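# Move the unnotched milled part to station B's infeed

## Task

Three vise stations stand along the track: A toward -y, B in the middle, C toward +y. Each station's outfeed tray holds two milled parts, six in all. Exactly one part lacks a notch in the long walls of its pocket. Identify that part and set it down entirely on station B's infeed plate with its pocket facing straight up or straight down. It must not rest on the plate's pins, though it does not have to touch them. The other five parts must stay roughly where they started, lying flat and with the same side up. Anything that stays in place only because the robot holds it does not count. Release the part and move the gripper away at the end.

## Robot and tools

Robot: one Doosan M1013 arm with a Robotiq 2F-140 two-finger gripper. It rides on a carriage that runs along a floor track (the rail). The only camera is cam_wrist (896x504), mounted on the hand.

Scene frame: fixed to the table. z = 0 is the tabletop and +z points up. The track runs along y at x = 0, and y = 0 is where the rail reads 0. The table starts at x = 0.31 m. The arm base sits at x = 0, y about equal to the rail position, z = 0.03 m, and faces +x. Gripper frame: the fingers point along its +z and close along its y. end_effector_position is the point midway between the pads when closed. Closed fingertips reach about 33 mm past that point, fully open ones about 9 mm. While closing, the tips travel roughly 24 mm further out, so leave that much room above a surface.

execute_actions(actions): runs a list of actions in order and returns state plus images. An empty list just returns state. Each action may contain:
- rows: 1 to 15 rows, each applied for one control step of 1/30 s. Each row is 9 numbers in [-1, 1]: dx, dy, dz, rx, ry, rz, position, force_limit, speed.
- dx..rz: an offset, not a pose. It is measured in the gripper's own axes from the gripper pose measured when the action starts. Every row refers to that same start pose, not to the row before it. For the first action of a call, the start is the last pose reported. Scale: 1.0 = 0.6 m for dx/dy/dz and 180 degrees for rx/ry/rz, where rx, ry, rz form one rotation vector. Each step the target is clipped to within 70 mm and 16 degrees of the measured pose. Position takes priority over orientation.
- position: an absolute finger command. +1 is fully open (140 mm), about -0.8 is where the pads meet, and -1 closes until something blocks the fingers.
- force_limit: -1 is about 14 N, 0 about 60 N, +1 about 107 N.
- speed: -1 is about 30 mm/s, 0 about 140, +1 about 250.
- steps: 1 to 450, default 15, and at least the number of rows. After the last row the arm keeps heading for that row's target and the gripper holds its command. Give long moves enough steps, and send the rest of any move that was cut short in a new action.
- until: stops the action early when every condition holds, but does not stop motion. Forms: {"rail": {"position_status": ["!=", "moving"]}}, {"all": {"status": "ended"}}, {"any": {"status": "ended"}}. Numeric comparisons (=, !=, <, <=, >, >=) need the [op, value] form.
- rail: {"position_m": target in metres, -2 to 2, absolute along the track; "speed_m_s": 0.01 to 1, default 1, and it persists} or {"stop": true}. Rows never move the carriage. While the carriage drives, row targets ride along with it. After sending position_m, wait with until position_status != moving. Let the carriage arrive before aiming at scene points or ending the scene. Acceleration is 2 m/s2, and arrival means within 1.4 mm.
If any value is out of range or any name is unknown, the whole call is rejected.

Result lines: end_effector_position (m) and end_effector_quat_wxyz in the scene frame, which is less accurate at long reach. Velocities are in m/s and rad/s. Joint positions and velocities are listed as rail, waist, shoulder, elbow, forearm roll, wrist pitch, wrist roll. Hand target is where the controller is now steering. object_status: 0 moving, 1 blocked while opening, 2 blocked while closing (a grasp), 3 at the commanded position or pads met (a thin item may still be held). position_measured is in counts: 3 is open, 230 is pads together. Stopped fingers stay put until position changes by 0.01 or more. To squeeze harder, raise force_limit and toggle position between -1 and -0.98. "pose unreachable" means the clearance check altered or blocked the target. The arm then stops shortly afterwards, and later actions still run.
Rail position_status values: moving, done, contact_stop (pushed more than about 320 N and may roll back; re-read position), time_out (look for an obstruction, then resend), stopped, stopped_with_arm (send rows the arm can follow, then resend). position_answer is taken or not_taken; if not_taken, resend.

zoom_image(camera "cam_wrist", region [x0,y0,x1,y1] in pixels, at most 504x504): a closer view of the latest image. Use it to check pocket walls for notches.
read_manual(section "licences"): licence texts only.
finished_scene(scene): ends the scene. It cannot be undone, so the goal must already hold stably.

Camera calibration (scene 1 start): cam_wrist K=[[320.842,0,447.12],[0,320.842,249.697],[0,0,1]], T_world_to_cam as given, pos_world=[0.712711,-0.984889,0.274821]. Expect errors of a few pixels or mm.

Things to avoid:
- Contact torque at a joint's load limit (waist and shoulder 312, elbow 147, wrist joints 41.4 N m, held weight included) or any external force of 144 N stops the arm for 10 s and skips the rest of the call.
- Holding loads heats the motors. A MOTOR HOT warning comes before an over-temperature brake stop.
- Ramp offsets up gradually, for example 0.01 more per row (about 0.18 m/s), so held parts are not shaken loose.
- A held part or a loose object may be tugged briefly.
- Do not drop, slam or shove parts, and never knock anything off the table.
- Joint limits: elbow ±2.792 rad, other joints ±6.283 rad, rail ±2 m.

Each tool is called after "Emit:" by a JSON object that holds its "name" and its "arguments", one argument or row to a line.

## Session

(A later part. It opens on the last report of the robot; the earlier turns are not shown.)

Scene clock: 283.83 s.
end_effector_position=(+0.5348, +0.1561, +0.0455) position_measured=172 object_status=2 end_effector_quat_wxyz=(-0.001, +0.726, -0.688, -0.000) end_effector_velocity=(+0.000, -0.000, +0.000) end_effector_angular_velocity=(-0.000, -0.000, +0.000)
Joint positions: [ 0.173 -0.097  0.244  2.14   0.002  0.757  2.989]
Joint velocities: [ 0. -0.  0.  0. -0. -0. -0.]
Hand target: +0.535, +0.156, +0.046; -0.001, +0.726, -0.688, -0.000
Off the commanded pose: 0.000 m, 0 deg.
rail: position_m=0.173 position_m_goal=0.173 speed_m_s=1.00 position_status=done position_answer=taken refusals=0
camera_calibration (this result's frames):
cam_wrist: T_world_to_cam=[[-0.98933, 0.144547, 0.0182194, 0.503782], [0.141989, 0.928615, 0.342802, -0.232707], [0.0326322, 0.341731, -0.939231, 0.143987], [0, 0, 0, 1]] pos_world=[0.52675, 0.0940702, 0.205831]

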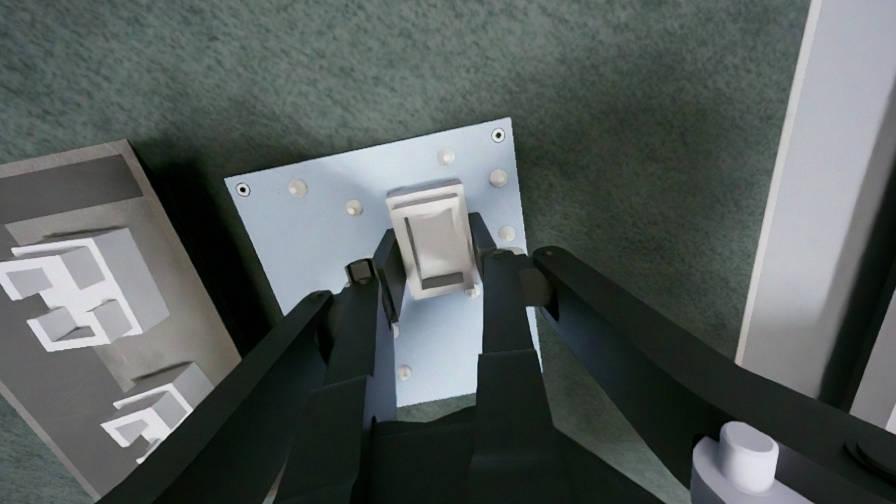

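Emit:
{"name": "execute_actions", "arguments": {
  "actions": [
    {"rows": [[0,0,0.001,0,0,0,-1,0.2,-0.6],[0,0,0.002,0,0,0,-1,0.2,-0.6]], "steps": 9}
  ]
}}

Scene clock: 287.53 s.
end_effector_position=(+0.5349, +0.1561, +0.0444) position_measured=172 object_status=2 end_effector_quat_wxyz=(-0.001, +0.726, -0.688, -0.000) end_effector_velocity=(-0.000, +0.000, -0.000) end_effector_angular_velocity=(+0.000, +0.001, +0.000)
Joint positions: [ 0.173 -0.097  0.245  2.141  0.002  0.754  2.989]
Joint velocities: [ 0.  0.  0.  0. -0. -0. -0.]
Hand target: +0.535, +0.156, +0.044; -0.001, +0.726, -0.688, -0.000
Off the commanded pose: 0.000 m, 0 deg.
rail: position_m=0.173 position_m_goal=0.173 speed_m_s=1.00 position_status=done position_answer=taken refusals=0
camera_calibration (this result's frames):
cam_wrist: T_world_to_cam=[[-0.989331, 0.144548, 0.0181519, 0.503821], [0.141967, 0.928618, 0.342802, -0.232296], [0.0326951, 0.341722, -0.939232, 0.142862], [0, 0, 0, 1]] pos_world=[0.526754, 0.0940692, 0.204667]

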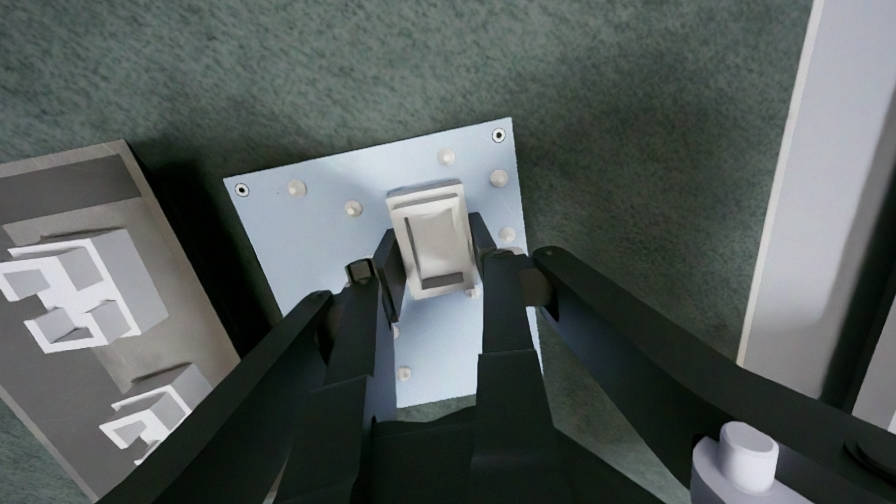

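Emit:
{"name": "execute_actions", "arguments": {
  "actions": [
    {"rows": [[0,0,0,0,0,0,-0.17,0,-0.7]], "steps": 15}
  ]
}}

Scene clock: 289.93 s.
end_effector_position=(+0.5348, +0.1561, +0.0443) position_measured=150 object_status=3 end_effector_quat_wxyz=(-0.001, +0.726, -0.688, -0.000) end_effector_velocity=(-0.000, +0.000, -0.000) end_effector_angular_velocity=(-0.000, +0.000, -0.000)
Joint positions: [ 0.173 -0.097  0.245  2.141  0.002  0.754  2.989]
Joint velocities: [ 0.  0.  0.  0. -0. -0.  0.]
Hand target: +0.535, +0.156, +0.044; -0.001, +0.726, -0.688, -0.000
Off the commanded pose: 0.000 m, 0 deg.
rail: position_m=0.173 position_m_goal=0.173 speed_m_s=1.00 position_status=done position_answer=taken refusals=0
camera_calibration (this result's frames):
cam_wrist: T_world_to_cam=[[-0.98933, 0.144547, 0.0182188, 0.503804], [0.141989, 0.928616, 0.342799, -0.232294], [0.0326322, 0.341728, -0.939232, 0.142861], [0, 0, 0, 1]] pos_world=[0.52675, 0.0940695, 0.204631]

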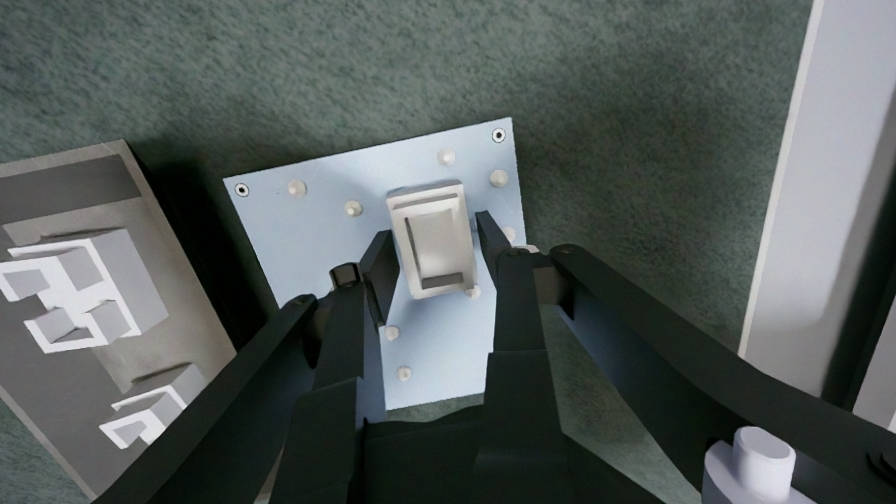

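The part is released and barely moved. Now retreat upward.

Emit:
{"name": "execute_actions", "arguments": {
  "actions": [
    {"rows": [[0,0,-0.004,0,0,0,-0.17,0,-0.7],[0,0,-0.012,0,0,0,-0.17,0,-0.7],[0,0,-0.024,0,0,0,-0.17,0,-0.7],[0,0,-0.04,0,0,0,-0.17,0,-0.7],[0,0,-0.06,0,0,0,-0.17,0,-0.7],[0,0,-0.082,0,0,0,-0.17,0,-0.7],[0,0,-0.105,0,0,0,-0.17,0,-0.7],[0,0,-0.128,0,0,0,-0.17,0,-0.7],[0,0,-0.151,0,0,0,-0.17,0,-0.7],[0,0,-0.174,0,0,0,-0.17,0,-0.7],[0,0,-0.197,0,0,0,0.3,0,0],[0,0,-0.218,0,0,0,0.3,0,0],[0,0,-0.235,0,0,0,0.3,0,0],[0,0,-0.246,0,0,0,0.3,0,0],[0,0,-0.25,0,0,0,0.3,0,0]], "steps": 30}
  ]
}}

Scene clock: 294.83 s.
end_effector_position=(+0.5348, +0.1560, +0.1943) position_measured=91 object_status=3 end_effector_quat_wxyz=(-0.001, +0.726, -0.688, -0.000) end_effector_velocity=(+0.000, -0.000, -0.000) end_effector_angular_velocity=(+0.000, +0.000, -0.000)
Joint positions: [ 0.173 -0.097  0.075  2.008  0.002  1.058  2.99 ]
Joint velocities: [ 0. -0.  0. -0.  0.  0.  0.]
Hand target: +0.535, +0.156, +0.194; -0.001, +0.726, -0.688, -0.000
Off the commanded pose: 0.000 m, 0 deg.
rail: position_m=0.173 position_m_goal=0.173 speed_m_s=1.00 position_status=done position_answer=taken refusals=0
camera_calibration (this result's frames):
cam_wrist: T_world_to_cam=[[-0.989351, 0.144407, 0.0181899, 0.501119], [0.141848, 0.928644, 0.342782, -0.283471], [0.0326083, 0.341712, -0.939239, 0.283805], [0, 0, 0, 1]] pos_world=[0.526738, 0.0938987, 0.354614]

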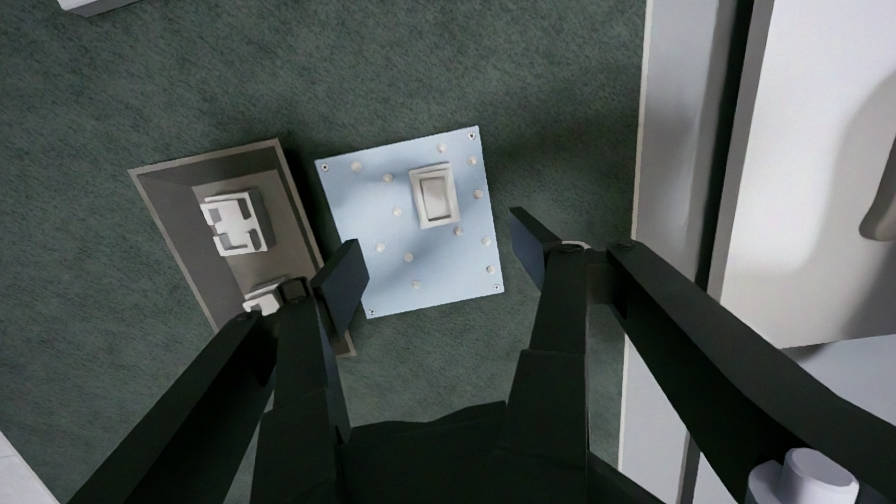

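The part lies flat on B's plate, clear of all the pins, and the gripper is clear.

Emit:
{"name": "finished_scene", "arguments": {
  "scene": 1
}}

The scene is finished: the task was done.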